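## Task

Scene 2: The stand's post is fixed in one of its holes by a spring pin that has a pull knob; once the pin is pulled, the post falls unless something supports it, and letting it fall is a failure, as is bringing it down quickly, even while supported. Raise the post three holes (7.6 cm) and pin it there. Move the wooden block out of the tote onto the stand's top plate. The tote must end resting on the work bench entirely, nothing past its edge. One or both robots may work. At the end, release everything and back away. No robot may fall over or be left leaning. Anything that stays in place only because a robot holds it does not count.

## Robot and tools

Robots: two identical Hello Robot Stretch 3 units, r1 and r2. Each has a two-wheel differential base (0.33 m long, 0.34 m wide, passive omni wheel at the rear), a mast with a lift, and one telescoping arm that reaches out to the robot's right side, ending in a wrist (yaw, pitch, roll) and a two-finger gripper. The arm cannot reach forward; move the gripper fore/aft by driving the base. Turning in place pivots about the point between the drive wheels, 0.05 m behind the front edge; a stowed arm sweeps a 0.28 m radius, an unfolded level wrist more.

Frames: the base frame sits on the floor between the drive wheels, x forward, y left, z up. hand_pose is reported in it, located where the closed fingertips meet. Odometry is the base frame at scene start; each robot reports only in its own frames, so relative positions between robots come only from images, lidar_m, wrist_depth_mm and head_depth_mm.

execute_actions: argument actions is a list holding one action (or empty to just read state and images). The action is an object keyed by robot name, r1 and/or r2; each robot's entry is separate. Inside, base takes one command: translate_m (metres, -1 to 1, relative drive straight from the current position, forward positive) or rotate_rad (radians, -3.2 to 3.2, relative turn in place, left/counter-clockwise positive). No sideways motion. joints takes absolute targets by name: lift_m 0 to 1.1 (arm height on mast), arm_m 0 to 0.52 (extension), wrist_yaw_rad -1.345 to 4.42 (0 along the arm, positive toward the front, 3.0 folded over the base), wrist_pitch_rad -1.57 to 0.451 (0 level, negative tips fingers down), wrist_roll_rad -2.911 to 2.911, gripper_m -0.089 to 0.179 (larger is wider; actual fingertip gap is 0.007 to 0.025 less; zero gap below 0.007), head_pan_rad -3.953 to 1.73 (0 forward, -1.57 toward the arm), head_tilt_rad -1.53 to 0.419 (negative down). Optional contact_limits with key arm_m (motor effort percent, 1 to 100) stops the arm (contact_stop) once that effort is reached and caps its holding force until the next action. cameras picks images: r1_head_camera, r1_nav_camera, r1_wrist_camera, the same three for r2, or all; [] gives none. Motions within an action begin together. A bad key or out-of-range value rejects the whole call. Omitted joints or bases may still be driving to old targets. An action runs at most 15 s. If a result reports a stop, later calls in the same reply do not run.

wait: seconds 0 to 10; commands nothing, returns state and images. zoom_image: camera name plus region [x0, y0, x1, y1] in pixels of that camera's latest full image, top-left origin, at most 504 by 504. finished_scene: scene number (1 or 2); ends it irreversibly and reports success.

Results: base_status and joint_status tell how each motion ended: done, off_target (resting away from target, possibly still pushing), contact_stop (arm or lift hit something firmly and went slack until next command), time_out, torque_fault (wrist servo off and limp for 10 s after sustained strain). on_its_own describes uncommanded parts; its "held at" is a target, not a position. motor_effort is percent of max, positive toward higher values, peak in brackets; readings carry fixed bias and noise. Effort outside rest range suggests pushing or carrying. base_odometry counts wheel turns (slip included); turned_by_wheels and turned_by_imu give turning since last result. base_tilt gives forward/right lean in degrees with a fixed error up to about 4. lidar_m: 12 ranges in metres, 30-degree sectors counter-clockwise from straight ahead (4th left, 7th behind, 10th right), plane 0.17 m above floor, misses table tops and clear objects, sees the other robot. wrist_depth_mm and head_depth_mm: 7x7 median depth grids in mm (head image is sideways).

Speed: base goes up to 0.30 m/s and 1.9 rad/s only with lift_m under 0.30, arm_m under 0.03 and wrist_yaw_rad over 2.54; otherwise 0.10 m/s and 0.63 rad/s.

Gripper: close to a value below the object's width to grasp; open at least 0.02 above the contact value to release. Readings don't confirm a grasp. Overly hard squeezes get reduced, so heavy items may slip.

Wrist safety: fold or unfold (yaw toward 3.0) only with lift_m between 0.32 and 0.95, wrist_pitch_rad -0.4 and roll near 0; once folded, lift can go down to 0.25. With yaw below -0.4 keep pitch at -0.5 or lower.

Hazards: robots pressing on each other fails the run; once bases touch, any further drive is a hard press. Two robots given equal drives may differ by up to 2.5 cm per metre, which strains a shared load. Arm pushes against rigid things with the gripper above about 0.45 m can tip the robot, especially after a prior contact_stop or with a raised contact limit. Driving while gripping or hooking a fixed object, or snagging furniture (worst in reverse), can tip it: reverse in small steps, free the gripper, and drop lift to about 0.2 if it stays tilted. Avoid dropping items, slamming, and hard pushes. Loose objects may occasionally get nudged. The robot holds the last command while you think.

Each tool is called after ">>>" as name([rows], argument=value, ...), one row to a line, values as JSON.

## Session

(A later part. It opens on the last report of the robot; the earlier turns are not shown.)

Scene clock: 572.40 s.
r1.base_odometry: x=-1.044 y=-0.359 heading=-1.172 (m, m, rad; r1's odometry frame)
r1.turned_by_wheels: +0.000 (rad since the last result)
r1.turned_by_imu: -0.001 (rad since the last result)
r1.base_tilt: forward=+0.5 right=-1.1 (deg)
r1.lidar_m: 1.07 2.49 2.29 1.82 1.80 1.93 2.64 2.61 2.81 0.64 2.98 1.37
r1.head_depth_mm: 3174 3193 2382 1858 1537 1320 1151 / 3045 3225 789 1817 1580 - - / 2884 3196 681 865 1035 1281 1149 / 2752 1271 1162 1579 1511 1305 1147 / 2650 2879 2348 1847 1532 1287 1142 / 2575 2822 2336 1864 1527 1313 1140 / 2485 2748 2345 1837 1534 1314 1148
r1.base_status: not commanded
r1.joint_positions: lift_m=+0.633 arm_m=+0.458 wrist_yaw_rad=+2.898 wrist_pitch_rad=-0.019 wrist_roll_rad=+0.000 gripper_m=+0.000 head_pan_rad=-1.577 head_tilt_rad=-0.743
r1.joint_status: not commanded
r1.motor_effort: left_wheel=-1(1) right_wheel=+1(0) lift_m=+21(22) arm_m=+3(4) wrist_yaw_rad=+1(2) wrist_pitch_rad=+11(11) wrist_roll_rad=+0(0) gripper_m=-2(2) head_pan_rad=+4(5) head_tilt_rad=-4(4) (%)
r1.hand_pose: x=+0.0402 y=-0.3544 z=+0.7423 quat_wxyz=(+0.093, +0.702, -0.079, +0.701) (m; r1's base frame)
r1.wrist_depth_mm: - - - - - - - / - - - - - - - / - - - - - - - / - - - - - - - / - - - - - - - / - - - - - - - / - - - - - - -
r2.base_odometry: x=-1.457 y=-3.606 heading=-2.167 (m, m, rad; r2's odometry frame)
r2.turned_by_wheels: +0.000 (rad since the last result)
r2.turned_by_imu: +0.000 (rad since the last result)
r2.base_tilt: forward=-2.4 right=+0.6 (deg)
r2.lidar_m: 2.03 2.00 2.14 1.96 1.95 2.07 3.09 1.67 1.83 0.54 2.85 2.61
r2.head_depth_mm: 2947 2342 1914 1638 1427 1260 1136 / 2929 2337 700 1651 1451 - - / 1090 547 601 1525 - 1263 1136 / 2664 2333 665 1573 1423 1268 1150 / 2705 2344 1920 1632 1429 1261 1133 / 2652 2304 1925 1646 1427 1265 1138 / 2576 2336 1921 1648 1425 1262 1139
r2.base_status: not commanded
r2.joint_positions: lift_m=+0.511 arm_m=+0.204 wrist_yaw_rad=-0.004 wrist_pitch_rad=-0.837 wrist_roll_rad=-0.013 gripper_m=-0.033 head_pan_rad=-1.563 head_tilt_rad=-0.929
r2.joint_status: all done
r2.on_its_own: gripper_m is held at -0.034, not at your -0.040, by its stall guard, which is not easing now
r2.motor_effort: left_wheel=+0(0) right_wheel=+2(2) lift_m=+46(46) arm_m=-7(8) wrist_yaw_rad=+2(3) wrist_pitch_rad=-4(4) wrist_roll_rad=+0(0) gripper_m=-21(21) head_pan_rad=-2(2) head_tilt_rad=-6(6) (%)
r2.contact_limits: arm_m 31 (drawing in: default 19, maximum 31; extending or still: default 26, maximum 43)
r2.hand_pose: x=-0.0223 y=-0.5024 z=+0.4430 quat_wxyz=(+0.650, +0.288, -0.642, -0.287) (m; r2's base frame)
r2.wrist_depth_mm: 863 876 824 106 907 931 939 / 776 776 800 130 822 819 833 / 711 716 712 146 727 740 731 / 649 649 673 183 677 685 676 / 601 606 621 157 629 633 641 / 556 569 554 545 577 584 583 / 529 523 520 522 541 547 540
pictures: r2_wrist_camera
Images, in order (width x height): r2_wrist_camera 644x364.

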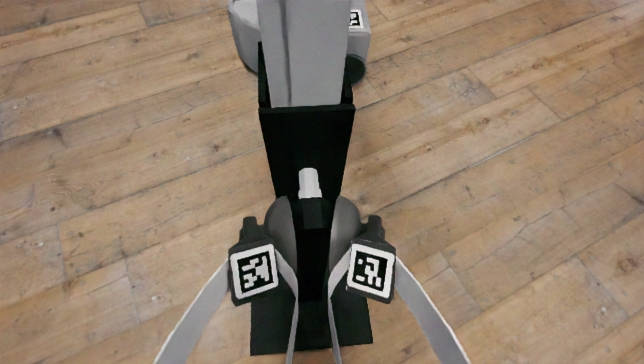

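>>> execute_actions([
  {"r2":{"joints":{"gripper_m":0.035}},"r1":{"joints":{"lift_m":0.625}}},
], cameras=[])

>>> execute_actions([
  {"r2":{"joints":{"arm_m":0.217}},"r1":{"joints":{"lift_m":0.630}}},
], cameras=[])

>>> execute_actions([
  {"r2":{"joints":{"gripper_m":-0.034}},"r1":{"joints":{"lift_m":0.6335}}},
], cameras=["r2_wrist_camera"])

Scene clock: 585.07 s.
r1.base_odometry: x=-1.044 y=-0.359 heading=-1.172 (m, m, rad; r1's odometry frame)
r1.turned_by_wheels: +0.000 (rad since the last result)
r1.turned_by_imu: -0.001 (rad since the last result)
r1.base_tilt: forward=+0.5 right=-1.2 (deg)
r1.lidar_m: 1.07 2.48 2.29 1.81 1.80 1.93 2.64 2.61 2.81 0.64 2.98 1.37
r1.head_depth_mm: 3140 3232 2350 1871 1546 1320 1151 / 3024 3222 785 1817 1600 - - / 2951 3108 678 865 1039 1273 1142 / 2762 1275 1369 - 1503 1296 1149 / 2680 2894 2340 1840 1533 1287 1145 / 2553 2820 2323 1861 1534 1314 1144 / 2459 2747 2341 1846 1528 1310 1145
r1.base_status: not commanded
r1.joint_positions: lift_m=+0.626 arm_m=+0.458 wrist_yaw_rad=+2.899 wrist_pitch_rad=-0.020 wrist_roll_rad=+0.000 gripper_m=+0.000 head_pan_rad=-1.577 head_tilt_rad=-0.743
r1.joint_status: all done
r1.motor_effort: left_wheel=+0(0) right_wheel=-1(0) lift_m=+14(20) arm_m=+3(4) wrist_yaw_rad=+1(1) wrist_pitch_rad=+11(11) wrist_roll_rad=+0(0) gripper_m=-2(2) head_pan_rad=+5(5) head_tilt_rad=-4(4) (%)
r1.hand_pose: x=+0.0402 y=-0.3544 z=+0.7351 quat_wxyz=(+0.093, +0.702, -0.078, +0.701) (m; r1's base frame)
r1.wrist_depth_mm: - - - - - - - / - - - - - - - / - - - - - - - / - - - - - - - / - - - - - - - / - - - - - - - / - - - - - - -
r2.base_odometry: x=-1.457 y=-3.606 heading=-2.167 (m, m, rad; r2's odometry frame)
r2.turned_by_wheels: +0.000 (rad since the last result)
r2.turned_by_imu: +0.000 (rad since the last result)
r2.base_tilt: forward=-2.4 right=+0.6 (deg)
r2.lidar_m: 2.03 2.00 2.14 1.96 1.95 2.07 3.07 1.66 1.83 0.54 2.84 2.60
r2.head_depth_mm: 2953 2367 1927 1644 1428 1265 1133 / 2923 2310 710 1637 1453 - - / 1110 547 605 1533 - 1259 1145 / 2636 2352 668 1581 1428 1266 1151 / 2732 2331 1916 1631 1426 1264 1135 / 2674 2342 1933 1634 1415 1263 1134 / 2592 2308 1924 1636 1422 1264 1138
r2.base_status: not commanded
r2.joint_positions: lift_m=+0.511 arm_m=+0.203 wrist_yaw_rad=-0.003 wrist_pitch_rad=-0.857 wrist_roll_rad=-0.013 gripper_m=+0.035 head_pan_rad=-1.563 head_tilt_rad=-0.929
r2.joint_status: all done
r2.motor_effort: left_wheel=+0(0) right_wheel=+0(2) lift_m=+43(47) arm_m=-3(7) wrist_yaw_rad=+2(2) wrist_pitch_rad=+2(4) wrist_roll_rad=+0(0) gripper_m=+0(77) head_pan_rad=-2(3) head_tilt_rad=-7(7) (%)
r2.hand_pose: x=-0.0221 y=-0.4979 z=+0.4402 quat_wxyz=(+0.647, +0.295, -0.639, -0.293) (m; r2's base frame)
r2.wrist_depth_mm: 834 860 833 110 862 870 917 / 766 770 773 131 793 815 808 / 689 696 705 152 720 721 741 / 638 638 656 186 662 673 676 / 595 594 608 309 622 626 629 / 552 550 547 551 565 575 586 / 511 512 520 528 539 538 549
pictures: none
No camera images: the call's "cameras" was empty. Leave "cameras" out to get every camera's image.

Scene clock: 586.00 s.
r1.base_odometry: x=-1.044 y=-0.359 heading=-1.172 (m, m, rad; r1's odometry frame)
r1.turned_by_wheels: +0.000 (rad since the last result)
r1.turned_by_imu: +0.000 (rad since the last result)
r1.base_tilt: forward=+0.6 right=-1.2 (deg)
r1.lidar_m: 1.08 2.49 2.30 1.82 1.80 1.93 2.65 2.61 2.81 0.64 2.98 1.37
r1.head_depth_mm: 3130 3265 2386 1877 1558 1321 1149 / 3063 3237 788 1813 1573 - - / 2898 3115 682 868 1038 1282 1147 / 2735 1278 1366 1589 1499 1303 1145 / 2635 2912 2314 1840 1537 1286 1149 / 2585 2825 2311 1850 1535 1302 1137 / 2510 2738 2331 1852 1542 1305 1145
r1.base_status: not commanded
r1.joint_positions: lift_m=+0.629 arm_m=+0.458 wrist_yaw_rad=+2.899 wrist_pitch_rad=-0.020 wrist_roll_rad=+0.000 gripper_m=+0.000 head_pan_rad=-1.577 head_tilt_rad=-0.743
r1.joint_status: all done
r1.motor_effort: left_wheel=+1(0) right_wheel=-1(1) lift_m=+34(35) arm_m=+3(4) wrist_yaw_rad=+1(1) wrist_pitch_rad=+11(11) wrist_roll_rad=+0(0) gripper_m=-2(2) head_pan_rad=+5(5) head_tilt_rad=-4(4) (%)
r1.hand_pose: x=+0.0402 y=-0.3544 z=+0.7390 quat_wxyz=(+0.093, +0.702, -0.078, +0.701) (m; r1's base frame)
r1.wrist_depth_mm: - - - - - - - / - - - - - - - / - - - - - - - / - - - - - - - / - - - - - - - / - - - - - - - / - - - - - - -
r2.base_odometry: x=-1.457 y=-3.606 heading=-2.167 (m, m, rad; r2's odometry frame)
r2.turned_by_wheels: +0.000 (rad since the last result)
r2.turned_by_imu: +0.000 (rad since the last result)
r2.base_tilt: forward=-2.4 right=+0.6 (deg)
r2.lidar_m: 2.03 2.00 2.15 1.97 1.95 2.07 3.08 1.67 1.82 0.54 2.85 2.60
r2.head_depth_mm: 2972 2335 1910 1640 1417 1260 1135 / 2904 2342 704 1655 1453 1289 - / 1097 547 605 1529 - 1259 1145 / 2657 2350 669 1575 1429 1263 1152 / 2707 2314 1915 1631 1419 1265 1134 / 2652 2345 1932 1642 1416 1263 1131 / 2570 2334 1914 1638 1424 1265 1131
r2.base_status: not commanded
r2.joint_positions: lift_m=+0.511 arm_m=+0.217 wrist_yaw_rad=-0.003 wrist_pitch_rad=-0.858 wrist_roll_rad=-0.013 gripper_m=+0.035 head_pan_rad=-1.563 head_tilt_rad=-0.929
r2.joint_status: all done
r2.motor_effort: left_wheel=+0(0) right_wheel=-1(1) lift_m=+43(43) arm_m=+4(5) wrist_yaw_rad=+2(2) wrist_pitch_rad=+3(3) wrist_roll_rad=+0(0) gripper_m=-1(1) head_pan_rad=-2(2) head_tilt_rad=-7(6) (%)
r2.hand_pose: x=-0.0221 y=-0.5108 z=+0.4400 quat_wxyz=(+0.647, +0.295, -0.639, -0.294) (m; r2's base frame)
r2.wrist_depth_mm: 827 841 808 95 869 915 907 / 753 763 744 114 787 808 817 / 694 697 701 133 743 725 745 / 648 649 648 166 652 672 667 / 597 592 610 151 621 628 619 / 555 556 551 546 573 574 580 / 518 528 521 522 536 539 539
pictures: none
No camera images: the call's "cameras" was empty. Leave "cameras" out to get every camera's image.

Scene clock: 587.17 s.
r1.base_odometry: x=-1.044 y=-0.359 heading=-1.172 (m, m, rad; r1's odometry frame)
r1.turned_by_wheels: +0.000 (rad since the last result)
r1.turned_by_imu: +0.000 (rad since the last result)
r1.base_tilt: forward=+0.5 right=-1.2 (deg)
r1.lidar_m: 1.08 2.48 2.30 1.81 1.80 1.93 2.65 2.61 2.82 0.64 2.98 1.37
r1.head_depth_mm: 3161 3230 2385 1876 1556 1329 1156 / 3013 3175 788 1819 1587 - - / 2932 3117 680 863 1037 1275 1151 / 2734 1271 1157 1590 1498 1307 1144 / 2647 2953 2345 1849 1544 1285 1150 / 2575 2829 2362 1846 1531 1301 1142 / 2438 2718 2323 1846 1545 1322 1145
r1.base_status: not commanded
r1.joint_positions: lift_m=+0.633 arm_m=+0.458 wrist_yaw_rad=+2.899 wrist_pitch_rad=-0.020 wrist_roll_rad=+0.000 gripper_m=+0.000 head_pan_rad=-1.577 head_tilt_rad=-0.743
r1.joint_status: all done
r1.motor_effort: left_wheel=+0(1) right_wheel=+0(1) lift_m=+39(39) arm_m=+3(3) wrist_yaw_rad=+1(1) wrist_pitch_rad=+11(11) wrist_roll_rad=+0(0) gripper_m=-2(2) head_pan_rad=+4(5) head_tilt_rad=-4(4) (%)
r1.hand_pose: x=+0.0402 y=-0.3544 z=+0.7423 quat_wxyz=(+0.093, +0.702, -0.078, +0.701) (m; r1's base frame)
r1.wrist_depth_mm: - - - - - - - / - - - - - - - / - - - - - - - / - - - - - - - / - - - - - - - / - - - - - - - / - - - - - - -
r2.base_odometry: x=-1.457 y=-3.606 heading=-2.167 (m, m, rad; r2's odometry frame)
r2.turned_by_wheels: +0.000 (rad since the last result)
r2.turned_by_imu: +0.000 (rad since the last result)
r2.base_tilt: forward=-2.4 right=+0.5 (deg)
r2.lidar_m: 2.04 2.00 2.15 1.96 1.94 2.07 3.06 1.67 1.82 0.54 2.85 2.61
r2.head_depth_mm: 2944 2357 1928 1641 1429 1261 1136 / 2936 2329 698 1635 1457 1291 - / 1089 546 603 1533 - 1264 1138 / 2647 2324 665 1573 1432 1263 1151 / 2725 2332 1924 1635 1428 1263 1132 / 2638 2314 1942 1634 1428 1265 1132 / 2583 2338 1920 1634 1428 1259 1133
r2.base_status: not commanded
r2.joint_positions: lift_m=+0.511 arm_m=+0.217 wrist_yaw_rad=-0.004 wrist_pitch_rad=-0.858 wrist_roll_rad=-0.013 gripper_m=-0.033 head_pan_rad=-1.563 head_tilt_rad=-0.929
r2.joint_status: all done
r2.motor_effort: left_wheel=-1(0) right_wheel=+2(2) lift_m=+46(46) arm_m=+1(4) wrist_yaw_rad=+2(2) wrist_pitch_rad=+3(3) wrist_roll_rad=+0(0) gripper_m=-21(98) head_pan_rad=-2(3) head_tilt_rad=-8(7) (%)
r2.hand_pose: x=-0.0223 y=-0.5112 z=+0.4399 quat_wxyz=(+0.647, +0.295, -0.639, -0.294) (m; r2's base frame)
r2.wrist_depth_mm: 832 829 809 94 887 908 941 / 755 747 772 113 785 807 819 / 697 689 704 131 698 729 731 / 641 649 650 165 653 677 687 / 586 597 602 149 619 620 629 / 553 550 563 545 576 566 591 / 516 516 519 511 537 536 539
pictures: r2_wrist_camera
Images, in order (width x height): r2_wrist_camera 644x364.

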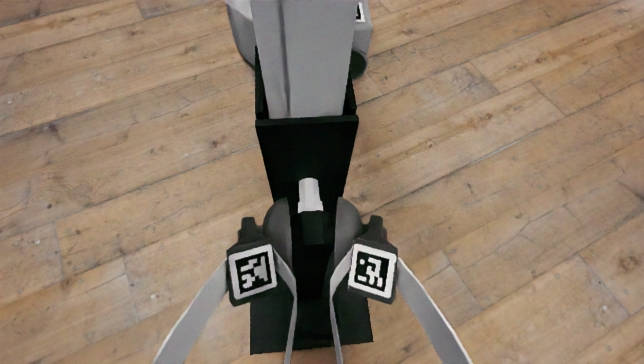

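>>> execute_actions([
  {"r2":{"joints":{"arm_m":0.210},"contact_limits":{"arm_m":31}}},
], cameras=["r2_wrist_camera"])

>>> execute_actions([
  {"r1":{"joints":{"lift_m":0.631}}},
], cameras=["r2_wrist_camera"])

Scene clock: 594.53 s.
r1.base_odometry: x=-1.044 y=-0.359 heading=-1.172 (m, m, rad; r1's odometry frame)
r1.turned_by_wheels: +0.000 (rad since the last result)
r1.turned_by_imu: -0.001 (rad since the last result)
r1.base_tilt: forward=+0.5 right=-1.2 (deg)
r1.lidar_m: 1.07 2.49 2.29 1.81 1.80 1.93 2.65 2.61 2.81 0.64 2.98 1.37
r1.head_depth_mm: 3153 3222 2385 1880 1553 1318 1151 / 3002 3175 785 1817 1592 - - / 2888 3132 680 865 1036 1278 1151 / 2756 1273 1154 1587 1509 1314 1145 / 2669 2874 2355 1869 1528 1299 1144 / 2558 2814 2332 1867 1534 1304 1142 / 2480 2767 2348 1864 1529 1308 1142
r1.base_status: not commanded
r1.joint_positions: lift_m=+0.633 arm_m=+0.458 wrist_yaw_rad=+2.899 wrist_pitch_rad=-0.020 wrist_roll_rad=+0.000 gripper_m=+0.000 head_pan_rad=-1.577 head_tilt_rad=-0.743
r1.joint_status: not commanded
r1.motor_effort: left_wheel=+0(0) right_wheel=+0(0) lift_m=+39(40) arm_m=+4(3) wrist_yaw_rad=+1(1) wrist_pitch_rad=+11(11) wrist_roll_rad=+0(0) gripper_m=-2(3) head_pan_rad=+4(4) head_tilt_rad=-4(4) (%)
r1.hand_pose: x=+0.0402 y=-0.3544 z=+0.7423 quat_wxyz=(+0.093, +0.702, -0.078, +0.701) (m; r1's base frame)
r1.wrist_depth_mm: - - - - - - - / - - - - - - - / - - - - - - - / - - - - - - - / - - - - - - - / - - - - - - - / - - - - - - -
r2.base_odometry: x=-1.457 y=-3.606 heading=-2.167 (m, m, rad; r2's odometry frame)
r2.turned_by_wheels: +0.000 (rad since the last result)
r2.turned_by_imu: +0.000 (rad since the last result)
r2.base_tilt: forward=-2.4 right=+0.6 (deg)
r2.lidar_m: 2.03 2.00 2.15 1.96 1.95 2.08 3.08 1.66 1.83 0.54 2.85 2.60
r2.head_depth_mm: 2915 2335 1934 1646 1426 1262 1136 / 2923 2350 699 1640 1471 1282 - / 1091 546 602 1527 - 1258 1147 / 2668 2328 666 1566 1429 1258 1150 / 2722 2348 1935 1645 1431 1262 1130 / 2632 2341 1916 1646 1416 1265 1131 / 2589 2326 1909 1640 1434 1263 1134
r2.base_status: not commanded
r2.joint_positions: lift_m=+0.511 arm_m=+0.211 wrist_yaw_rad=-0.004 wrist_pitch_rad=-0.844 wrist_roll_rad=-0.013 gripper_m=-0.033 head_pan_rad=-1.563 head_tilt_rad=-0.929
r2.joint_status: all done
r2.motor_effort: left_wheel=-1(1) right_wheel=+2(2) lift_m=+45(46) arm_m=-7(7) wrist_yaw_rad=+3(2) wrist_pitch_rad=-1(3) wrist_roll_rad=+0(1) gripper_m=-22(21) head_pan_rad=-2(2) head_tilt_rad=-6(7) (%)
r2.contact_limits: arm_m 31 (drawing in: default 19, maximum 31; extending or still: default 26, maximum 43)
r2.hand_pose: x=-0.0223 y=-0.5079 z=+0.4419 quat_wxyz=(+0.649, +0.290, -0.641, -0.290) (m; r2's base frame)
r2.wrist_depth_mm: 865 874 841 99 903 906 919 / 778 787 791 121 787 813 836 / 700 715 700 136 724 732 741 / 645 661 660 172 666 673 682 / 594 590 604 153 612 629 640 / 558 564 561 540 582 570 587 / 527 522 522 519 528 536 541
pictures: r2_wrist_camera
Images, in order (width x height): r2_wrist_camera 644x364.

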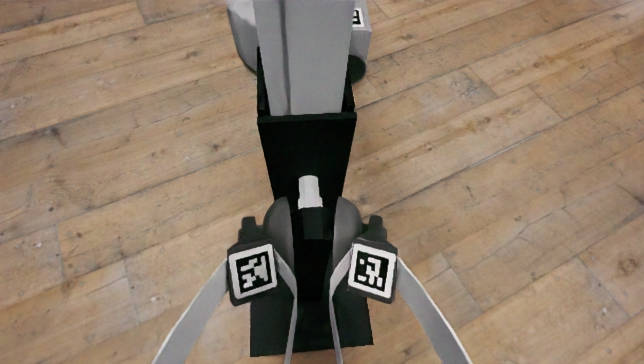

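Scene clock: 595.13 s.
r1.base_odometry: x=-1.044 y=-0.359 heading=-1.172 (m, m, rad; r1's odometry frame)
r1.turned_by_wheels: +0.000 (rad since the last result)
r1.turned_by_imu: +0.000 (rad since the last result)
r1.base_tilt: forward=+0.5 right=-1.2 (deg)
r1.lidar_m: 1.07 2.48 2.29 1.81 1.80 1.93 2.65 2.61 2.81 0.64 2.98 1.38
r1.head_depth_mm: 3123 3220 2387 1883 1542 1319 1152 / 3052 3297 787 1800 1591 - - / 2880 3169 681 864 1032 1283 1148 / 2748 1280 1358 1598 1506 1301 1149 / 2663 2875 2335 1866 1533 1278 1142 / 2571 2819 2352 1853 1531 1310 1147 / 2433 2747 2349 1855 1538 1324 1143
r1.base_status: not commanded
r1.joint_positions: lift_m=+0.631 arm_m=+0.458 wrist_yaw_rad=+2.899 wrist_pitch_rad=-0.020 wrist_roll_rad=+0.000 gripper_m=+0.000 head_pan_rad=-1.577 head_tilt_rad=-0.743
r1.joint_status: all done
r1.motor_effort: left_wheel=+0(0) right_wheel=+0(0) lift_m=+20(36) arm_m=+3(3) wrist_yaw_rad=+1(1) wrist_pitch_rad=+11(11) wrist_roll_rad=+0(0) gripper_m=-1(2) head_pan_rad=+5(5) head_tilt_rad=-3(4) (%)
r1.hand_pose: x=+0.0402 y=-0.3544 z=+0.7408 quat_wxyz=(+0.093, +0.702, -0.078, +0.701) (m; r1's base frame)
r1.wrist_depth_mm: - - - - - - - / - - - - - - - / - - - - - - - / - - - - - - - / - - - - - - - / - - - - - - - / - - - - - - -
r2.base_odometry: x=-1.457 y=-3.606 heading=-2.167 (m, m, rad; r2's odometry frame)
r2.turned_by_wheels: +0.000 (rad since the last result)
r2.turned_by_imu: +0.000 (rad since the last result)
r2.base_tilt: forward=-2.4 right=+0.6 (deg)
r2.lidar_m: 2.03 2.00 2.15 1.96 1.94 2.07 3.08 1.67 1.83 0.54 2.85 2.61
r2.head_depth_mm: 2976 2347 1937 1645 1432 1263 1134 / 2924 2357 701 1639 1465 1285 - / 1091 547 603 1526 - 1266 1144 / 2660 2326 668 1571 1422 1262 1150 / 2701 2334 1932 1637 1423 1264 1137 / 2662 2337 1935 1651 1421 1262 1130 / 2580 2343 1922 1634 1429 1263 1133
r2.base_status: not commanded
r2.joint_positions: lift_m=+0.511 arm_m=+0.211 wrist_yaw_rad=-0.004 wrist_pitch_rad=-0.844 wrist_roll_rad=-0.013 gripper_m=-0.033 head_pan_rad=-1.563 head_tilt_rad=-0.929
r2.joint_status: not commanded
r2.motor_effort: left_wheel=+0(0) right_wheel=+2(2) lift_m=+45(45) arm_m=-7(7) wrist_yaw_rad=+2(4) wrist_pitch_rad=-1(2) wrist_roll_rad=+0(0) gripper_m=-21(21) head_pan_rad=-2(2) head_tilt_rad=-6(7) (%)
r2.hand_pose: x=-0.0223 y=-0.5079 z=+0.4419 quat_wxyz=(+0.649, +0.290, -0.641, -0.290) (m; r2's base frame)
r2.wrist_depth_mm: 878 873 825 99 878 908 927 / 779 769 774 121 817 810 830 / 690 706 710 136 740 741 751 / 654 658 651 172 665 698 667 / 589 603 611 152 621 630 623 / 560 559 563 532 573 584 587 / 513 524 515 528 550 550 550
pictures: r2_wrist_camera
Images, in order (width x height): r2_wrist_camera 644x364.

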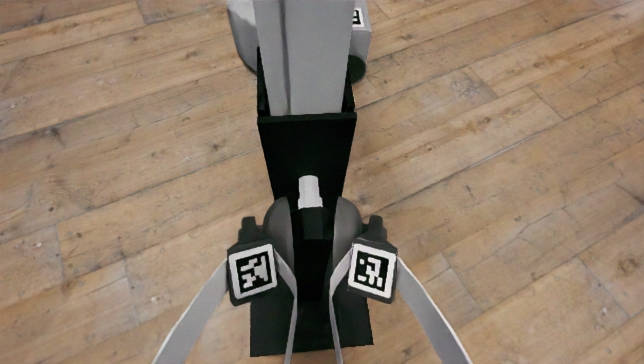

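>>> execute_actions([
  {"r2":{"joints":{"arm_m":0.202},"contact_limits":{"arm_m":31}}},
], cameras=["r2_wrist_camera"])

>>> execute_actions([
  {"r2":{"joints":{"arm_m":0.194},"contact_limits":{"arm_m":31}}},
], cameras=["r2_wrist_camera"])

Scene clock: 601.43 s.
r1.base_odometry: x=-1.044 y=-0.359 heading=-1.172 (m, m, rad; r1's odometry frame)
r1.turned_by_wheels: +0.000 (rad since the last result)
r1.turned_by_imu: -0.001 (rad since the last result)
r1.base_tilt: forward=+0.5 right=-1.2 (deg)
r1.lidar_m: 1.08 2.48 2.29 1.81 1.80 1.93 2.65 2.61 2.81 0.64 2.98 1.38
r1.head_depth_mm: 3214 3186 2405 1860 1541 1312 1148 / 3062 3217 786 1818 1590 - - / 2925 3139 680 864 1037 1274 1146 / 2742 1274 1376 1588 1504 1309 1156 / 2641 2933 2333 1845 1539 1283 1138 / 2550 2837 2349 1853 1536 1305 1143 / 2458 2767 2328 1853 1531 1309 1140
r1.base_status: not commanded
r1.joint_positions: lift_m=+0.631 arm_m=+0.458 wrist_yaw_rad=+2.899 wrist_pitch_rad=-0.020 wrist_roll_rad=+0.000 gripper_m=+0.000 head_pan_rad=-1.577 head_tilt_rad=-0.743
r1.joint_status: not commanded
r1.motor_effort: left_wheel=+0(1) right_wheel=+0(0) lift_m=+19(20) arm_m=+3(3) wrist_yaw_rad=+1(1) wrist_pitch_rad=+11(11) wrist_roll_rad=+0(0) gripper_m=-3(2) head_pan_rad=+5(4) head_tilt_rad=-4(4) (%)
r1.hand_pose: x=+0.0402 y=-0.3544 z=+0.7408 quat_wxyz=(+0.093, +0.702, -0.078, +0.701) (m; r1's base frame)
r1.wrist_depth_mm: - - - - - - - / - - - - - - - / - - - - - - - / - - - - - - - / - - - - - - - / - - - - - - - / - - - - - - -
r2.base_odometry: x=-1.457 y=-3.606 heading=-2.167 (m, m, rad; r2's odometry frame)
r2.turned_by_wheels: +0.000 (rad since the last result)
r2.turned_by_imu: +0.000 (rad since the last result)
r2.base_tilt: forward=-2.5 right=+0.5 (deg)
r2.lidar_m: 2.03 2.00 2.14 1.97 1.95 2.08 3.08 1.67 1.83 0.54 2.85 2.60
r2.head_depth_mm: 2940 2338 1942 1647 1431 1264 1139 / 2927 2346 699 1642 1452 - - / 1092 547 604 1536 - 1264 1142 / 2667 2320 666 1581 1422 1260 1153 / 2711 2330 1935 1634 1429 1269 1137 / 2654 2311 1919 1628 1425 1261 1133 / 2570 2324 1921 1631 1423 1270 1128
r2.base_status: not commanded
r2.joint_positions: lift_m=+0.511 arm_m=+0.203 wrist_yaw_rad=-0.004 wrist_pitch_rad=-0.828 wrist_roll_rad=-0.013 gripper_m=-0.033 head_pan_rad=-1.563 head_tilt_rad=-0.929
r2.joint_status: all done
r2.motor_effort: left_wheel=+0(0) right_wheel=+2(2) lift_m=+46(46) arm_m=-6(9) wrist_yaw_rad=+2(2) wrist_pitch_rad=-6(7) wrist_roll_rad=+0(0) gripper_m=-21(21) head_pan_rad=-2(2) head_tilt_rad=-6(8) (%)
r2.contact_limits: arm_m 31 (drawing in: default 19, maximum 31; extending or still: default 26, maximum 43)
r2.hand_pose: x=-0.0223 y=-0.5033 z=+0.4445 quat_wxyz=(+0.651, +0.285, -0.643, -0.284) (m; r2's base frame)
r2.wrist_depth_mm: 889 893 880 106 931 916 983 / 780 801 796 129 817 826 854 / 715 729 738 144 749 755 757 / 649 645 650 184 673 662 686 / 591 611 598 156 621 634 630 / 560 564 555 545 591 588 574 / 520 521 530 522 541 538 546
pictures: r2_wrist_camera
Images, in order (width x height): r2_wrist_camera 644x364.

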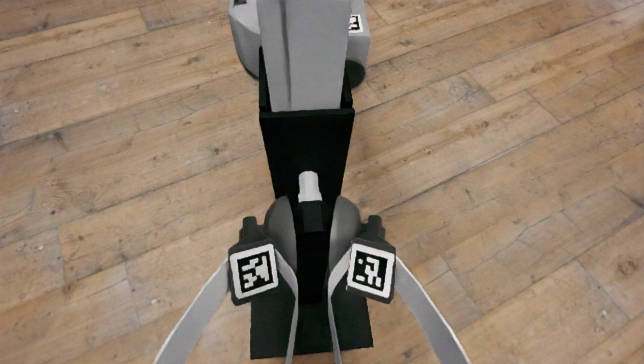

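Scene clock: 602.20 s.
r1.base_odometry: x=-1.044 y=-0.359 heading=-1.172 (m, m, rad; r1's odometry frame)
r1.turned_by_wheels: +0.000 (rad since the last result)
r1.turned_by_imu: +0.000 (rad since the last result)
r1.base_tilt: forward=+0.6 right=-1.2 (deg)
r1.lidar_m: 1.08 2.49 2.29 1.81 1.80 1.93 2.65 2.61 2.81 0.64 2.99 1.38
r1.head_depth_mm: 3167 3228 2371 1876 1555 1323 1153 / 3068 3216 784 1823 1579 - - / 2896 3127 679 866 1039 1282 1141 / 2735 1275 1368 1573 1501 1308 1136 / 2700 2902 2329 1855 1535 1290 1150 / 2552 2811 2345 1863 1547 1315 1140 / 2483 2738 2339 1847 1530 1307 1142
r1.base_status: not commanded
r1.joint_positions: lift_m=+0.631 arm_m=+0.458 wrist_yaw_rad=+2.899 wrist_pitch_rad=-0.020 wrist_roll_rad=+0.000 gripper_m=+0.000 head_pan_rad=-1.577 head_tilt_rad=-0.743
r1.joint_status: not commanded
r1.motor_effort: left_wheel=+0(0) right_wheel=+0(1) lift_m=+20(20) arm_m=+4(3) wrist_yaw_rad=+1(1) wrist_pitch_rad=+11(11) wrist_roll_rad=+0(0) gripper_m=-2(2) head_pan_rad=+5(6) head_tilt_rad=-4(4) (%)
r1.hand_pose: x=+0.0402 y=-0.3544 z=+0.7408 quat_wxyz=(+0.093, +0.702, -0.078, +0.701) (m; r1's base frame)
r1.wrist_depth_mm: - - - - - - - / - - - - - - - / - - - - - - - / - - - - - - - / - - - - - - - / - - - - - - - / - - - - - - -
r2.base_odometry: x=-1.457 y=-3.606 heading=-2.167 (m, m, rad; r2's odometry frame)
r2.turned_by_wheels: +0.000 (rad since the last result)
r2.turned_by_imu: +0.000 (rad since the last result)
r2.base_tilt: forward=-2.4 right=+0.6 (deg)
r2.lidar_m: 2.03 2.00 2.14 1.96 1.94 2.07 3.06 1.66 1.83 0.54 2.85 2.60
r2.head_depth_mm: 2940 2321 1922 1638 1417 1262 1139 / 2899 2340 701 1642 1476 - - / 1089 547 603 1535 - 1249 1145 / 2659 2349 668 1573 1429 1264 1151 / 2724 2338 1927 1642 1425 1255 1129 / 2639 2317 1931 1627 1418 1262 1136 / 2562 2335 1913 1634 1426 1264 1136
r2.base_status: not commanded
r2.joint_positions: lift_m=+0.511 arm_m=+0.195 wrist_yaw_rad=-0.004 wrist_pitch_rad=-0.816 wrist_roll_rad=-0.013 gripper_m=-0.033 head_pan_rad=-1.563 head_tilt_rad=-0.929
r2.joint_status: all done
r2.motor_effort: left_wheel=+0(0) right_wheel=+2(2) lift_m=+43(45) arm_m=-6(8) wrist_yaw_rad=+2(2) wrist_pitch_rad=-9(10) wrist_roll_rad=+0(0) gripper_m=-20(21) head_pan_rad=-2(2) head_tilt_rad=-7(7) (%)
r2.contact_limits: arm_m 31 (drawing in: default 19, maximum 31; extending or still: default 26, maximum 43)
r2.hand_pose: x=-0.0223 y=-0.4975 z=+0.4463 quat_wxyz=(+0.653, +0.281, -0.645, -0.281) (m; r2's base frame)
r2.wrist_depth_mm: 874 932 857 114 954 947 - / 787 814 793 138 827 818 876 / 718 735 735 154 755 756 769 / 679 673 683 190 698 688 696 / 605 624 602 171 617 630 662 / 558 564 566 552 588 593 593 / 529 527 522 526 540 543 545
pictures: r2_wrist_camera
Images, in order (width x height): r2_wrist_camera 644x364.

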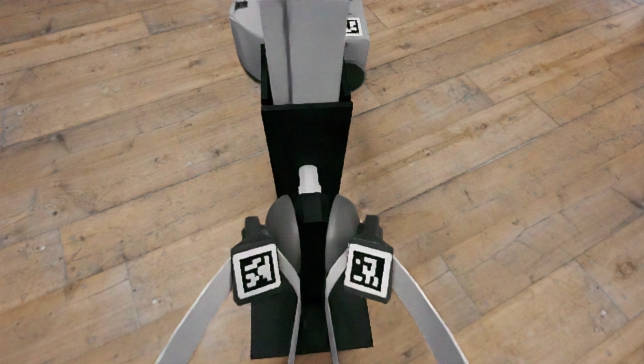

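>>> execute_actions([
  {"r2":{"joints":{"gripper_m":0.05,"arm_m":0.12}}},
], cameras=[])

>>> execute_actions([
  {"r2":{"base":{"translate_m":-0.33},"joints":{"wrist_yaw_rad":1.57,"head_pan_rad":-1.1}}},
], cameras=[])

>>> execute_actions([
  {"r2":{"joints":{"wrist_pitch_rad":0,"lift_m":0.34,"arm_m":0.355}}},
], cameras=["r2_wrist_camera","r2_head_camera"])

Scene clock: 634.03 s.
r1.base_odometry: x=-1.044 y=-0.359 heading=-1.172 (m, m, rad; r1's odometry frame)
r1.turned_by_wheels: +0.000 (rad since the last result)
r1.turned_by_imu: -0.001 (rad since the last result)
r1.base_tilt: forward=+0.5 right=-1.1 (deg)
r1.lidar_m: 1.07 2.48 2.29 1.81 1.80 1.93 2.65 2.61 2.81 0.64 2.98 1.38
r1.head_depth_mm: 3138 3263 2384 1884 1552 1314 1153 / 3084 3177 785 1802 1590 - - / 2918 3093 681 868 1040 1281 1145 / 2746 1277 1401 1602 1507 1299 1142 / 2676 2920 2351 1851 1539 1287 1144 / 2587 2823 2337 1852 1541 1301 1148 / 2478 2723 2315 1860 1523 1314 1141
r1.base_status: not commanded
r1.joint_positions: lift_m=+0.631 arm_m=+0.458 wrist_yaw_rad=+2.899 wrist_pitch_rad=-0.020 wrist_roll_rad=+0.000 gripper_m=+0.000 head_pan_rad=-1.577 head_tilt_rad=-0.743
r1.joint_status: not commanded
r1.motor_effort: left_wheel=-1(0) right_wheel=+0(0) lift_m=+20(20) arm_m=+3(3) wrist_yaw_rad=+1(1) wrist_pitch_rad=+11(11) wrist_roll_rad=+0(0) gripper_m=-2(2) head_pan_rad=+4(5) head_tilt_rad=-4(3) (%)
r1.hand_pose: x=+0.0402 y=-0.3544 z=+0.7408 quat_wxyz=(+0.093, +0.702, -0.078, +0.701) (m; r1's base frame)
r1.wrist_depth_mm: - - - - - - - / - - - - - - - / - - - - - - - / - - - - - - - / - - - - - - - / - - - - - - - / - - - - - - -
r2.base_odometry: x=-1.457 y=-3.606 heading=-2.167 (m, m, rad; r2's odometry frame)
r2.turned_by_wheels: +0.000 (rad since the last result)
r2.turned_by_imu: +0.000 (rad since the last result)
r2.base_tilt: forward=-2.3 right=+0.6 (deg)
r2.lidar_m: 2.03 2.00 2.15 1.96 1.95 2.07 3.07 1.67 1.83 0.54 2.84 2.60
r2.head_depth_mm: 2951 2341 1936 1642 1428 1262 1147 / 2960 2337 703 1630 1432 - - / 1088 548 604 1539 1427 - 1142 / 2664 2337 668 1578 1430 1261 1153 / 2721 2343 1930 1643 1423 1261 1137 / 2632 2331 1943 1637 1429 1260 1136 / 2588 2343 1927 1634 1426 1263 1131
r2.base_status: not commanded
r2.joint_positions: lift_m=+0.511 arm_m=+0.120 wrist_yaw_rad=-0.002 wrist_pitch_rad=-0.857 wrist_roll_rad=-0.013 gripper_m=+0.050 head_pan_rad=-1.563 head_tilt_rad=-0.929
r2.joint_status: all done
r2.motor_effort: left_wheel=+1(1) right_wheel=-1(2) lift_m=+41(43) arm_m=-4(6) wrist_yaw_rad=+2(3) wrist_pitch_rad=+3(11) wrist_roll_rad=+0(1) gripper_m=-1(79) head_pan_rad=-2(2) head_tilt_rad=-6(7) (%)
r2.hand_pose: x=-0.0219 y=-0.4148 z=+0.4401 quat_wxyz=(+0.647, +0.295, -0.639, -0.293) (m; r2's base frame)
r2.wrist_depth_mm: 849 843 835 200 883 888 905 / 772 747 780 221 791 811 818 / 690 696 714 704 713 733 733 / 650 652 647 637 670 665 687 / 588 605 608 592 633 620 629 / 544 571 544 553 560 583 583 / 517 516 522 530 535 543 545
pictures: none
No camera images: the call's "cameras" was empty. Leave "cameras" out to get every camera's image.

Scene clock: 638.27 s.
r1.base_odometry: x=-1.044 y=-0.359 heading=-1.172 (m, m, rad; r1's odometry frame)
r1.turned_by_wheels: +0.000 (rad since the last result)
r1.turned_by_imu: -0.001 (rad since the last result)
r1.base_tilt: forward=+0.5 right=-1.1 (deg)
r1.lidar_m: 1.07 2.49 2.30 1.81 1.80 1.93 2.65 2.61 2.81 0.64 2.98 1.37
r1.head_depth_mm: 3140 3211 2392 1881 1550 1322 1146 / 3022 3203 783 1798 1577 - - / 2938 3126 680 865 1039 1281 1150 / 2803 3050 2342 1865 1500 1297 1145 / 2675 2947 2318 1559 1532 1292 1141 / 2497 1308 1186 1568 1493 1310 1146 / 2453 2663 2229 1852 1540 1314 1143
r1.base_status: not commanded
r1.joint_positions: lift_m=+0.631 arm_m=+0.458 wrist_yaw_rad=+2.899 wrist_pitch_rad=-0.020 wrist_roll_rad=+0.000 gripper_m=+0.000 head_pan_rad=-1.577 head_tilt_rad=-0.743
r1.joint_status: not commanded
r1.motor_effort: left_wheel=+0(0) right_wheel=+0(0) lift_m=+20(20) arm_m=+4(4) wrist_yaw_rad=+1(1) wrist_pitch_rad=+11(11) wrist_roll_rad=+0(0) gripper_m=-2(2) head_pan_rad=+6(5) head_tilt_rad=-4(4) (%)
r1.hand_pose: x=+0.0402 y=-0.3544 z=+0.7408 quat_wxyz=(+0.093, +0.702, -0.078, +0.701) (m; r1's base frame)
r1.wrist_depth_mm: - - - - - - - / - - - - - - - / - - - - - - - / - - - - - - - / - - - - - - - / - - - - - - - / - - - - - - -
r2.base_odometry: x=-1.272 y=-3.333 heading=-2.167 (m, m, rad; r2's odometry frame)
r2.turned_by_wheels: +0.000 (rad since the last result)
r2.turned_by_imu: -0.001 (rad since the last result)
r2.base_tilt: forward=-2.5 right=+0.6 (deg)
r2.lidar_m: 2.34 2.30 2.34 1.82 1.81 1.93 2.84 1.39 1.63 1.20 0.61 2.99
r2.head_depth_mm: 1142 2270 1883 1633 1435 - 1142 / 1145 2258 795 1547 1430 1305 1129 / 2776 785 760 1609 1422 1305 1135 / 2728 605 796 1573 1366 1264 1133 / 2742 2336 1886 1641 1419 1259 1136 / 2760 2340 1933 1639 1428 1262 1133 / 2787 2342 1923 1639 1432 1266 1134
r2.base_status: done
r2.joint_positions: lift_m=+0.511 arm_m=+0.120 wrist_yaw_rad=+1.567 wrist_pitch_rad=-0.858 wrist_roll_rad=-0.013 gripper_m=+0.050 head_pan_rad=-1.107 head_tilt_rad=-0.929
r2.joint_status: all done
r2.motor_effort: left_wheel=+1(1) right_wheel=-1(5) lift_m=+41(41) arm_m=-3(4) wrist_yaw_rad=+2(0) wrist_pitch_rad=+2(3) wrist_roll_rad=+0(0) gripper_m=-1(1) head_pan_rad=+2(22) head_tilt_rad=-7(7) (%)
r2.hand_pose: x=+0.1280 y=-0.2661 z=+0.4401 quat_wxyz=(+0.665, +0.660, -0.244, +0.250) (m; r2's base frame)
r2.wrist_depth_mm: 845 864 851 849 883 890 290 / 761 752 796 772 794 802 310 / 680 707 710 726 704 457 723 / 645 638 657 664 654 535 678 / 604 589 603 614 612 614 622 / 553 566 561 576 569 575 583 / 507 526 518 528 529 532 536
pictures: none
No camera images: the call's "cameras" was empty. Leave "cameras" out to get every camera's image.

Scene clock: 641.23 s.
r1.base_odometry: x=-1.044 y=-0.359 heading=-1.172 (m, m, rad; r1's odometry frame)
r1.turned_by_wheels: +0.000 (rad since the last result)
r1.turned_by_imu: +0.000 (rad since the last result)
r1.base_tilt: forward=+0.6 right=-1.2 (deg)
r1.lidar_m: 1.07 2.48 2.29 1.81 1.80 1.93 2.65 2.61 2.81 0.64 2.98 1.37
r1.head_depth_mm: 3128 3197 2384 1876 1547 1316 1148 / 3068 3256 785 1815 1591 - - / 2884 3104 683 867 1042 1278 1140 / 2792 3056 2353 1866 1477 1304 1142 / 2676 2905 2369 1706 1446 1286 1147 / 2483 2757 1377 1583 1428 1299 1143 / 2457 2751 2180 1807 1491 1307 1138
r1.base_status: not commanded
r1.joint_positions: lift_m=+0.631 arm_m=+0.458 wrist_yaw_rad=+2.899 wrist_pitch_rad=-0.020 wrist_roll_rad=+0.000 gripper_m=+0.000 head_pan_rad=-1.577 head_tilt_rad=-0.743
r1.joint_status: not commanded
r1.motor_effort: left_wheel=+0(0) right_wheel=-1(0) lift_m=+21(20) arm_m=+4(3) wrist_yaw_rad=+1(1) wrist_pitch_rad=+11(11) wrist_roll_rad=+0(0) gripper_m=-2(2) head_pan_rad=+5(4) head_tilt_rad=-4(4) (%)
r1.hand_pose: x=+0.0402 y=-0.3544 z=+0.7408 quat_wxyz=(+0.093, +0.702, -0.078, +0.701) (m; r1's base frame)
r1.wrist_depth_mm: - - - - - - - / - - - - - - - / - - - - - - - / - - - - - - - / - - - - - - - / - - - - - - - / - - - - - - -
r2.base_odometry: x=-1.272 y=-3.333 heading=-2.167 (m, m, rad; r2's odometry frame)
r2.turned_by_wheels: +0.000 (rad since the last result)
r2.turned_by_imu: +0.000 (rad since the last result)
r2.base_tilt: forward=-2.4 right=+0.6 (deg)
r2.lidar_m: 2.34 2.30 2.33 1.82 1.80 1.92 2.85 1.38 1.63 1.20 0.61 2.99
r2.head_depth_mm: 1140 2259 1898 1642 1485 1286 1143 / 1142 2255 794 1543 1392 1265 1131 / 2729 784 760 1597 1403 1267 1136 / 2747 606 796 1572 1358 1264 1136 / 2778 2331 1882 1643 1423 1260 1133 / 2741 2343 1914 1628 1429 1263 1134 / 2798 2341 1923 1634 1422 1260 1134
r2.base_status: not commanded
r2.joint_positions: lift_m=+0.340 arm_m=+0.355 wrist_yaw_rad=+1.568 wrist_pitch_rad=-0.024 wrist_roll_rad=-0.013 gripper_m=+0.050 head_pan_rad=-1.107 head_tilt_rad=-0.929
r2.joint_status: all done
r2.motor_effort: left_wheel=+1(1) right_wheel=-1(1) lift_m=+35(34) arm_m=+4(3) wrist_yaw_rad=+1(3) wrist_pitch_rad=+7(7) wrist_roll_rad=+0(0) gripper_m=-1(0) head_pan_rad=+2(2) head_tilt_rad=-7(7) (%)
r2.hand_pose: x=+0.2342 y=-0.5004 z=+0.4487 quat_wxyz=(+0.510, +0.502, -0.491, +0.497) (m; r2's base frame)
r2.wrist_depth_mm: - - - - 197 - - / - - - - 205 - - / - - - - 210 - - / - - - - 217 - - / - - - - - - - / 879 867 828 844 845 879 888 / 713 690 704 660 642 683 708
pictures: r2_head_camera (sideways: a quarter turn clockwise sets it upright), r2_wrist_camera
Images, in order (width x height): r2_head_camera 896x504, r2_wrist_camera 644x364.

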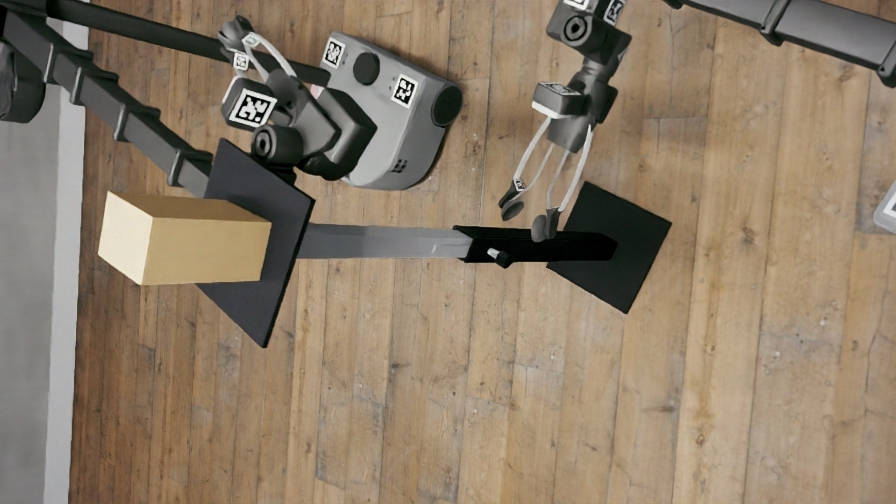

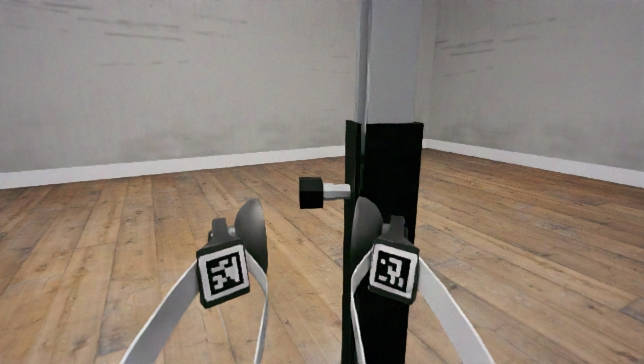

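>>> execute_actions([
  {"r2":{"base":{"translate_m":0.035},"joints":{"gripper_m":0.034,"arm_m":0.353}}},
], cameras=["r2_wrist_camera"])

>>> zoom_image(camera="r2_wrist_camera", region=[200,120,420,300])

Scene clock: 656.83 s.
r1.base_odometry: x=-1.044 y=-0.359 heading=-1.172 (m, m, rad; r1's odometry frame)
r1.turned_by_wheels: +0.000 (rad since the last result)
r1.turned_by_imu: -0.001 (rad since the last result)
r1.base_tilt: forward=+0.6 right=-1.2 (deg)
r1.lidar_m: 1.07 2.49 2.30 1.81 1.80 1.93 2.64 2.61 2.82 0.64 2.98 1.37
r1.head_depth_mm: 3164 3227 2378 1880 1564 1319 1157 / 3028 3246 783 1823 1577 - - / 2941 3140 679 869 1036 1276 1144 / 2774 3018 2344 1862 1462 1301 1148 / 2657 2910 2243 1622 1468 1281 1145 / 2467 2743 1376 1493 1430 1310 1150 / 2482 2735 2261 1867 1538 1310 1140
r1.base_status: not commanded
r1.joint_positions: lift_m=+0.631 arm_m=+0.458 wrist_yaw_rad=+2.899 wrist_pitch_rad=-0.020 wrist_roll_rad=+0.000 gripper_m=+0.000 head_pan_rad=-1.577 head_tilt_rad=-0.743
r1.joint_status: not commanded
r1.motor_effort: left_wheel=+0(0) right_wheel=+0(0) lift_m=+20(20) arm_m=+3(3) wrist_yaw_rad=+1(1) wrist_pitch_rad=+11(11) wrist_roll_rad=+0(0) gripper_m=-1(2) head_pan_rad=+4(4) head_tilt_rad=-3(4) (%)
r1.hand_pose: x=+0.0402 y=-0.3544 z=+0.7408 quat_wxyz=(+0.093, +0.702, -0.078, +0.701) (m; r1's base frame)
r1.wrist_depth_mm: - - - - - - - / - - - - - - - / - - - - - - - / - - - - - - - / - - - - - - - / - - - - - - - / - - - - - - -
r2.base_odometry: x=-1.291 y=-3.362 heading=-2.166 (m, m, rad; r2's odometry frame)
r2.turned_by_wheels: +0.000 (rad since the last result)
r2.turned_by_imu: +0.000 (rad since the last result)
r2.base_tilt: forward=-2.3 right=+0.6 (deg)
r2.lidar_m: 2.31 2.27 2.36 1.84 1.82 1.94 2.87 1.41 1.64 1.19 0.59 2.96
r2.head_depth_mm: 1080 2269 1646 1602 1487 1283 1143 / 2668 861 718 1536 1390 1261 1132 / 2724 606 730 1590 1402 1262 1136 / 2742 707 1796 1601 1363 1260 1131 / 2772 2343 1879 1638 1430 1268 1138 / 2763 2334 1925 1645 1427 1266 1132 / 2780 2321 1925 1647 1423 1259 1132
r2.base_status: done
r2.joint_positions: lift_m=+0.340 arm_m=+0.353 wrist_yaw_rad=+1.568 wrist_pitch_rad=-0.024 wrist_roll_rad=-0.013 gripper_m=+0.034 head_pan_rad=-1.107 head_tilt_rad=-0.929
r2.joint_status: all done
r2.motor_effort: left_wheel=+1(4) right_wheel=-2(3) lift_m=+35(36) arm_m=-4(4) wrist_yaw_rad=+2(2) wrist_pitch_rad=+7(7) wrist_roll_rad=+0(0) gripper_m=+0(62) head_pan_rad=+2(2) head_tilt_rad=-7(7) (%)
r2.hand_pose: x=+0.2342 y=-0.4993 z=+0.4487 quat_wxyz=(+0.510, +0.502, -0.491, +0.497) (m; r2's base frame)
r2.wrist_depth_mm: - - - - 164 - - / - - - - 170 - - / - - - - 172 - - / - - - - 180 - - / - - - - 188 - - / 888 906 843 882 804 881 903 / 695 688 683 679 203 696 689
pictures: r2_wrist_camera
Images, in order (width x height): r2_wrist_camera 644x364.

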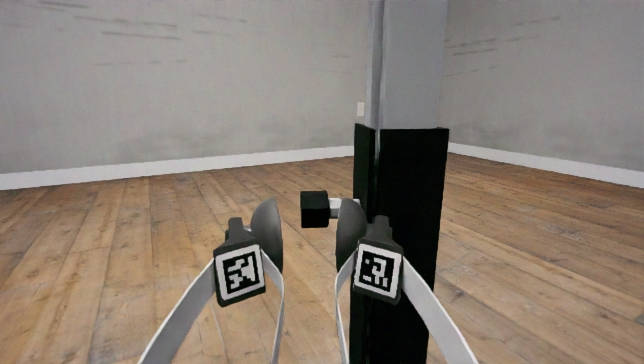

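Region (200, 120, 420, 300) of r2_wrist_camera's 644x364 image, scaled by 2.291; it fills the top 412 rows of this view, and the rest is white.

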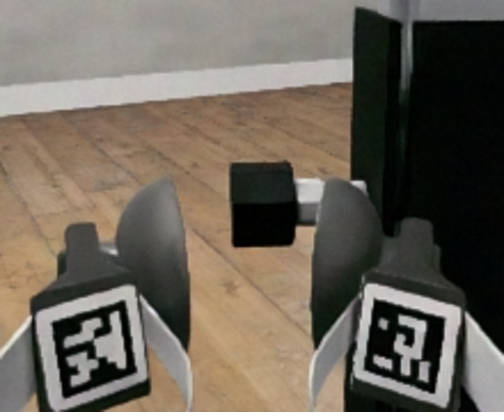

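>>> execute_actions([
  {"r2":{"base":{"translate_m":0.013}}},
], cameras=["r2_wrist_camera","r2_head_camera"])

>>> zoom_image(camera="r2_wrist_camera", region=[200,120,420,300])

>>> zoom_image(camera="r2_head_camera", region=[450,160,600,280])

Scene clock: 666.30 s.
r1.base_odometry: x=-1.044 y=-0.359 heading=-1.172 (m, m, rad; r1's odometry frame)
r1.turned_by_wheels: +0.000 (rad since the last result)
r1.turned_by_imu: -0.001 (rad since the last result)
r1.base_tilt: forward=+0.5 right=-1.2 (deg)
r1.lidar_m: 1.08 2.49 2.29 1.82 1.80 1.93 2.64 2.61 2.81 0.64 2.98 1.37
r1.head_depth_mm: 3155 3207 2392 1874 1557 1315 1149 / 3078 3226 784 1810 1577 - - / 2925 3126 681 866 1037 1287 1144 / 2805 3099 2354 1876 1471 1304 1147 / 2689 2917 2264 1631 1470 1279 1144 / 2466 2745 1377 1233 1438 1319 1147 / 2492 2747 2348 1850 1537 1306 1142
r1.base_status: not commanded
r1.joint_positions: lift_m=+0.631 arm_m=+0.458 wrist_yaw_rad=+2.899 wrist_pitch_rad=-0.020 wrist_roll_rad=+0.000 gripper_m=+0.000 head_pan_rad=-1.577 head_tilt_rad=-0.743
r1.joint_status: not commanded
r1.motor_effort: left_wheel=+0(0) right_wheel=+0(0) lift_m=+20(20) arm_m=+3(3) wrist_yaw_rad=+0(1) wrist_pitch_rad=+11(11) wrist_roll_rad=+0(0) gripper_m=-2(2) head_pan_rad=+5(4) head_tilt_rad=-4(3) (%)
r1.hand_pose: x=+0.0402 y=-0.3544 z=+0.7408 quat_wxyz=(+0.093, +0.702, -0.078, +0.701) (m; r1's base frame)
r1.wrist_depth_mm: - - - - - - - / - - - - - - - / - - - - - - - / - - - - - - - / - - - - - - - / - - - - - - - / - - - - - - -
r2.base_odometry: x=-1.299 y=-3.373 heading=-2.168 (m, m, rad; r2's odometry frame)
r2.turned_by_wheels: -0.002 (rad since the last result)
r2.turned_by_imu: -0.004 (rad since the last result)
r2.base_tilt: forward=-2.4 right=+0.6 (deg)
r2.lidar_m: 2.29 2.26 2.37 1.85 1.83 1.95 2.86 1.42 1.65 1.19 0.59 2.95
r2.head_depth_mm: 1060 2191 1610 1606 1487 1285 1156 / 2688 852 714 1547 1392 1269 1131 / 2738 595 668 1582 1385 1258 1137 / 2739 706 1798 1603 1368 1259 1134 / 2723 2345 1923 1624 1421 1263 1133 / 2756 2337 1929 1640 1423 1262 1132 / 2769 2343 1929 1636 1424 1269 1130
r2.base_status: done
r2.joint_positions: lift_m=+0.340 arm_m=+0.353 wrist_yaw_rad=+1.568 wrist_pitch_rad=-0.024 wrist_roll_rad=-0.013 gripper_m=+0.034 head_pan_rad=-1.107 head_tilt_rad=-0.929
r2.joint_status: not commanded
r2.on_its_own: right_wheel is at rest, and its effort (+30) is outside its rest range (-18 to +18)
r2.motor_effort: left_wheel=-16(18) right_wheel=+30(31) lift_m=+35(35) arm_m=-2(4) wrist_yaw_rad=+1(2) wrist_pitch_rad=+8(8) wrist_roll_rad=-1(0) gripper_m=+1(1) head_pan_rad=+2(3) head_tilt_rad=-7(6) (%)
r2.hand_pose: x=+0.2342 y=-0.4991 z=+0.4486 quat_wxyz=(+0.510, +0.502, -0.491, +0.496) (m; r2's base frame)
r2.wrist_depth_mm: - - - - 155 - - / - - - - 162 - - / - - - - 165 - - / - - - - 171 - - / - - - - 178 - - / 861 880 832 864 787 880 883 / 694 684 692 646 194 684 700
pictures: r2_head_camera (sideways: a quarter turn clockwise sets it upright), r2_wrist_camera
Images, in order (width x height): r2_head_camera 896x504, r2_wrist_camera 644x364.

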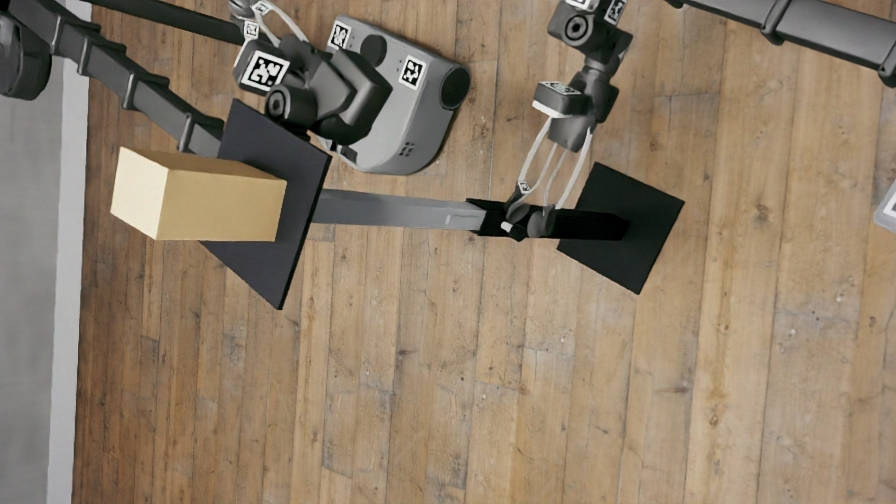

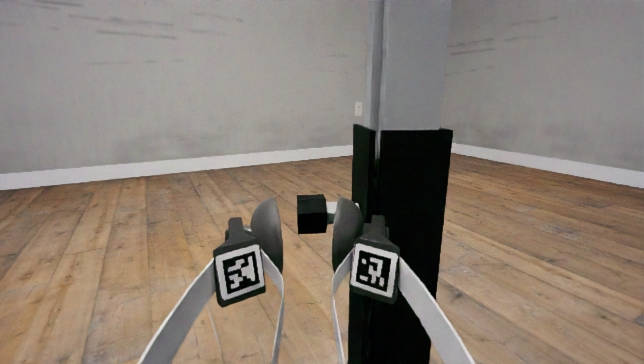

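Region (200, 120, 420, 300) of r2_wrist_camera's 644x364 image, scaled by 2.291; it fills the top 412 rows of this view, and the rest is white.

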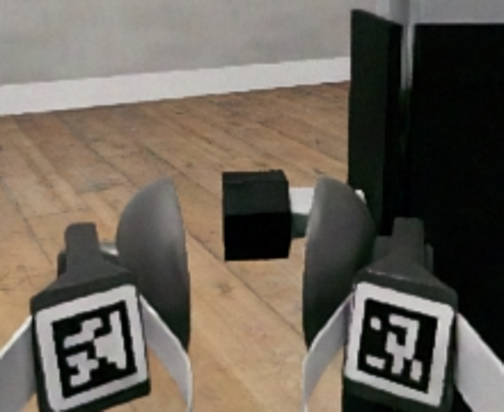

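Region (450, 160, 600, 280) of r2_head_camera's 896x504 image, scaled by 3.360, with more detail than that image has; it fills the top 403 rows of this view, and the rest is white.

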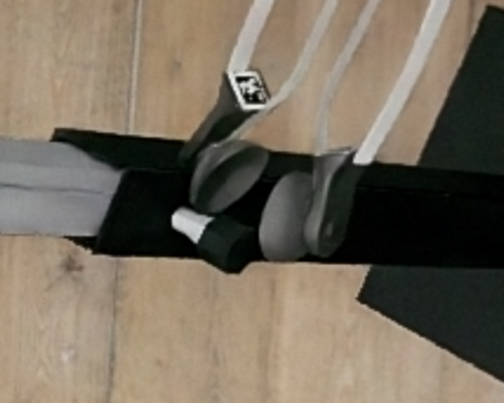

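>>> execute_actions([
  {"r2":{"joints":{"arm_m":0.343}}},
], cameras=["r2_wrist_camera"])

>>> zoom_image(camera="r2_wrist_camera", region=[200,120,420,300])

Scene clock: 671.53 s.
r1.base_odometry: x=-1.044 y=-0.359 heading=-1.172 (m, m, rad; r1's odometry frame)
r1.turned_by_wheels: +0.000 (rad since the last result)
r1.turned_by_imu: -0.001 (rad since the last result)
r1.base_tilt: forward=+0.5 right=-1.2 (deg)
r1.lidar_m: 1.07 2.49 2.29 1.82 1.80 1.93 2.65 2.61 2.82 0.64 2.98 1.38
r1.head_depth_mm: 3140 3265 2374 1872 1546 1326 1150 / 3057 3193 786 1804 1581 - - / 2918 3168 679 866 1033 1282 1145 / 2788 3038 2360 1871 1477 1304 1145 / 2671 2898 2270 1632 1458 1284 1146 / 2468 2778 1379 1535 1457 1310 1139 / 2488 2707 2332 1846 1531 1313 1144
r1.base_status: not commanded
r1.joint_positions: lift_m=+0.631 arm_m=+0.458 wrist_yaw_rad=+2.899 wrist_pitch_rad=-0.020 wrist_roll_rad=+0.000 gripper_m=+0.000 head_pan_rad=-1.577 head_tilt_rad=-0.743
r1.joint_status: not commanded
r1.motor_effort: left_wheel=+1(0) right_wheel=+0(0) lift_m=+20(20) arm_m=+4(4) wrist_yaw_rad=+1(1) wrist_pitch_rad=+11(11) wrist_roll_rad=+0(0) gripper_m=-2(2) head_pan_rad=+6(5) head_tilt_rad=-5(4) (%)
r1.hand_pose: x=+0.0402 y=-0.3544 z=+0.7408 quat_wxyz=(+0.093, +0.702, -0.078, +0.701) (m; r1's base frame)
r1.wrist_depth_mm: - - - - - - - / - - - - - - - / - - - - - - - / - - - - - - - / - - - - - - - / - - - - - - - / - - - - - - -
r2.base_odometry: x=-1.299 y=-3.373 heading=-2.167 (m, m, rad; r2's odometry frame)
r2.turned_by_wheels: +0.001 (rad since the last result)
r2.turned_by_imu: +0.001 (rad since the last result)
r2.base_tilt: forward=-2.4 right=+0.6 (deg)
r2.lidar_m: 2.30 2.26 2.36 1.84 1.83 1.95 2.86 1.42 1.65 1.19 0.59 2.95
r2.head_depth_mm: 1052 2202 1609 1601 1478 1274 1149 / 2683 855 713 1530 1468 1267 1133 / 2736 591 670 1574 1389 1263 1132 / 2736 705 1795 1605 1363 1264 1132 / 2753 2322 1921 1633 1424 1259 1135 / 2721 2327 1923 1631 1431 1255 1135 / 2749 2339 1925 1649 1425 1257 1132
r2.base_status: not commanded
r2.joint_positions: lift_m=+0.340 arm_m=+0.343 wrist_yaw_rad=+1.555 wrist_pitch_rad=-0.024 wrist_roll_rad=-0.013 gripper_m=+0.034 head_pan_rad=-1.107 head_tilt_rad=-0.929
r2.joint_status: all done
r2.motor_effort: left_wheel=-10(16) right_wheel=+17(31) lift_m=+36(35) arm_m=-4(6) wrist_yaw_rad=+9(9) wrist_pitch_rad=+7(7) wrist_roll_rad=+0(0) gripper_m=-4(4) head_pan_rad=+2(2) head_tilt_rad=-5(7) (%)
r2.hand_pose: x=+0.2342 y=-0.4925 z=+0.4486 quat_wxyz=(+0.513, +0.499, -0.494, +0.493) (m; r2's base frame)
r2.wrist_depth_mm: - - - - 156 - - / - - - - 161 - - / - - - - 165 - - / - - - - 170 - - / - - - - 177 - - / 891 865 825 839 186 880 858 / 690 686 694 663 193 695 706
pictures: r2_wrist_camera
Images, in order (width x height): r2_wrist_camera 644x364.

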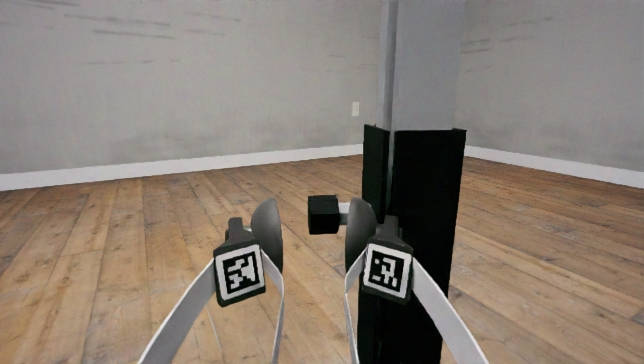

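Region (200, 120, 420, 300) of r2_wrist_camera's 644x364 image, scaled by 2.291; it fills the top 412 rows of this view, and the rest is white.

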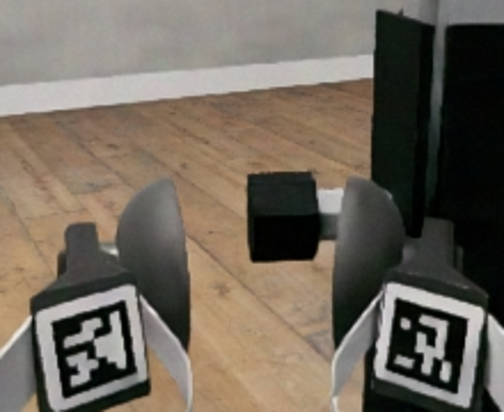

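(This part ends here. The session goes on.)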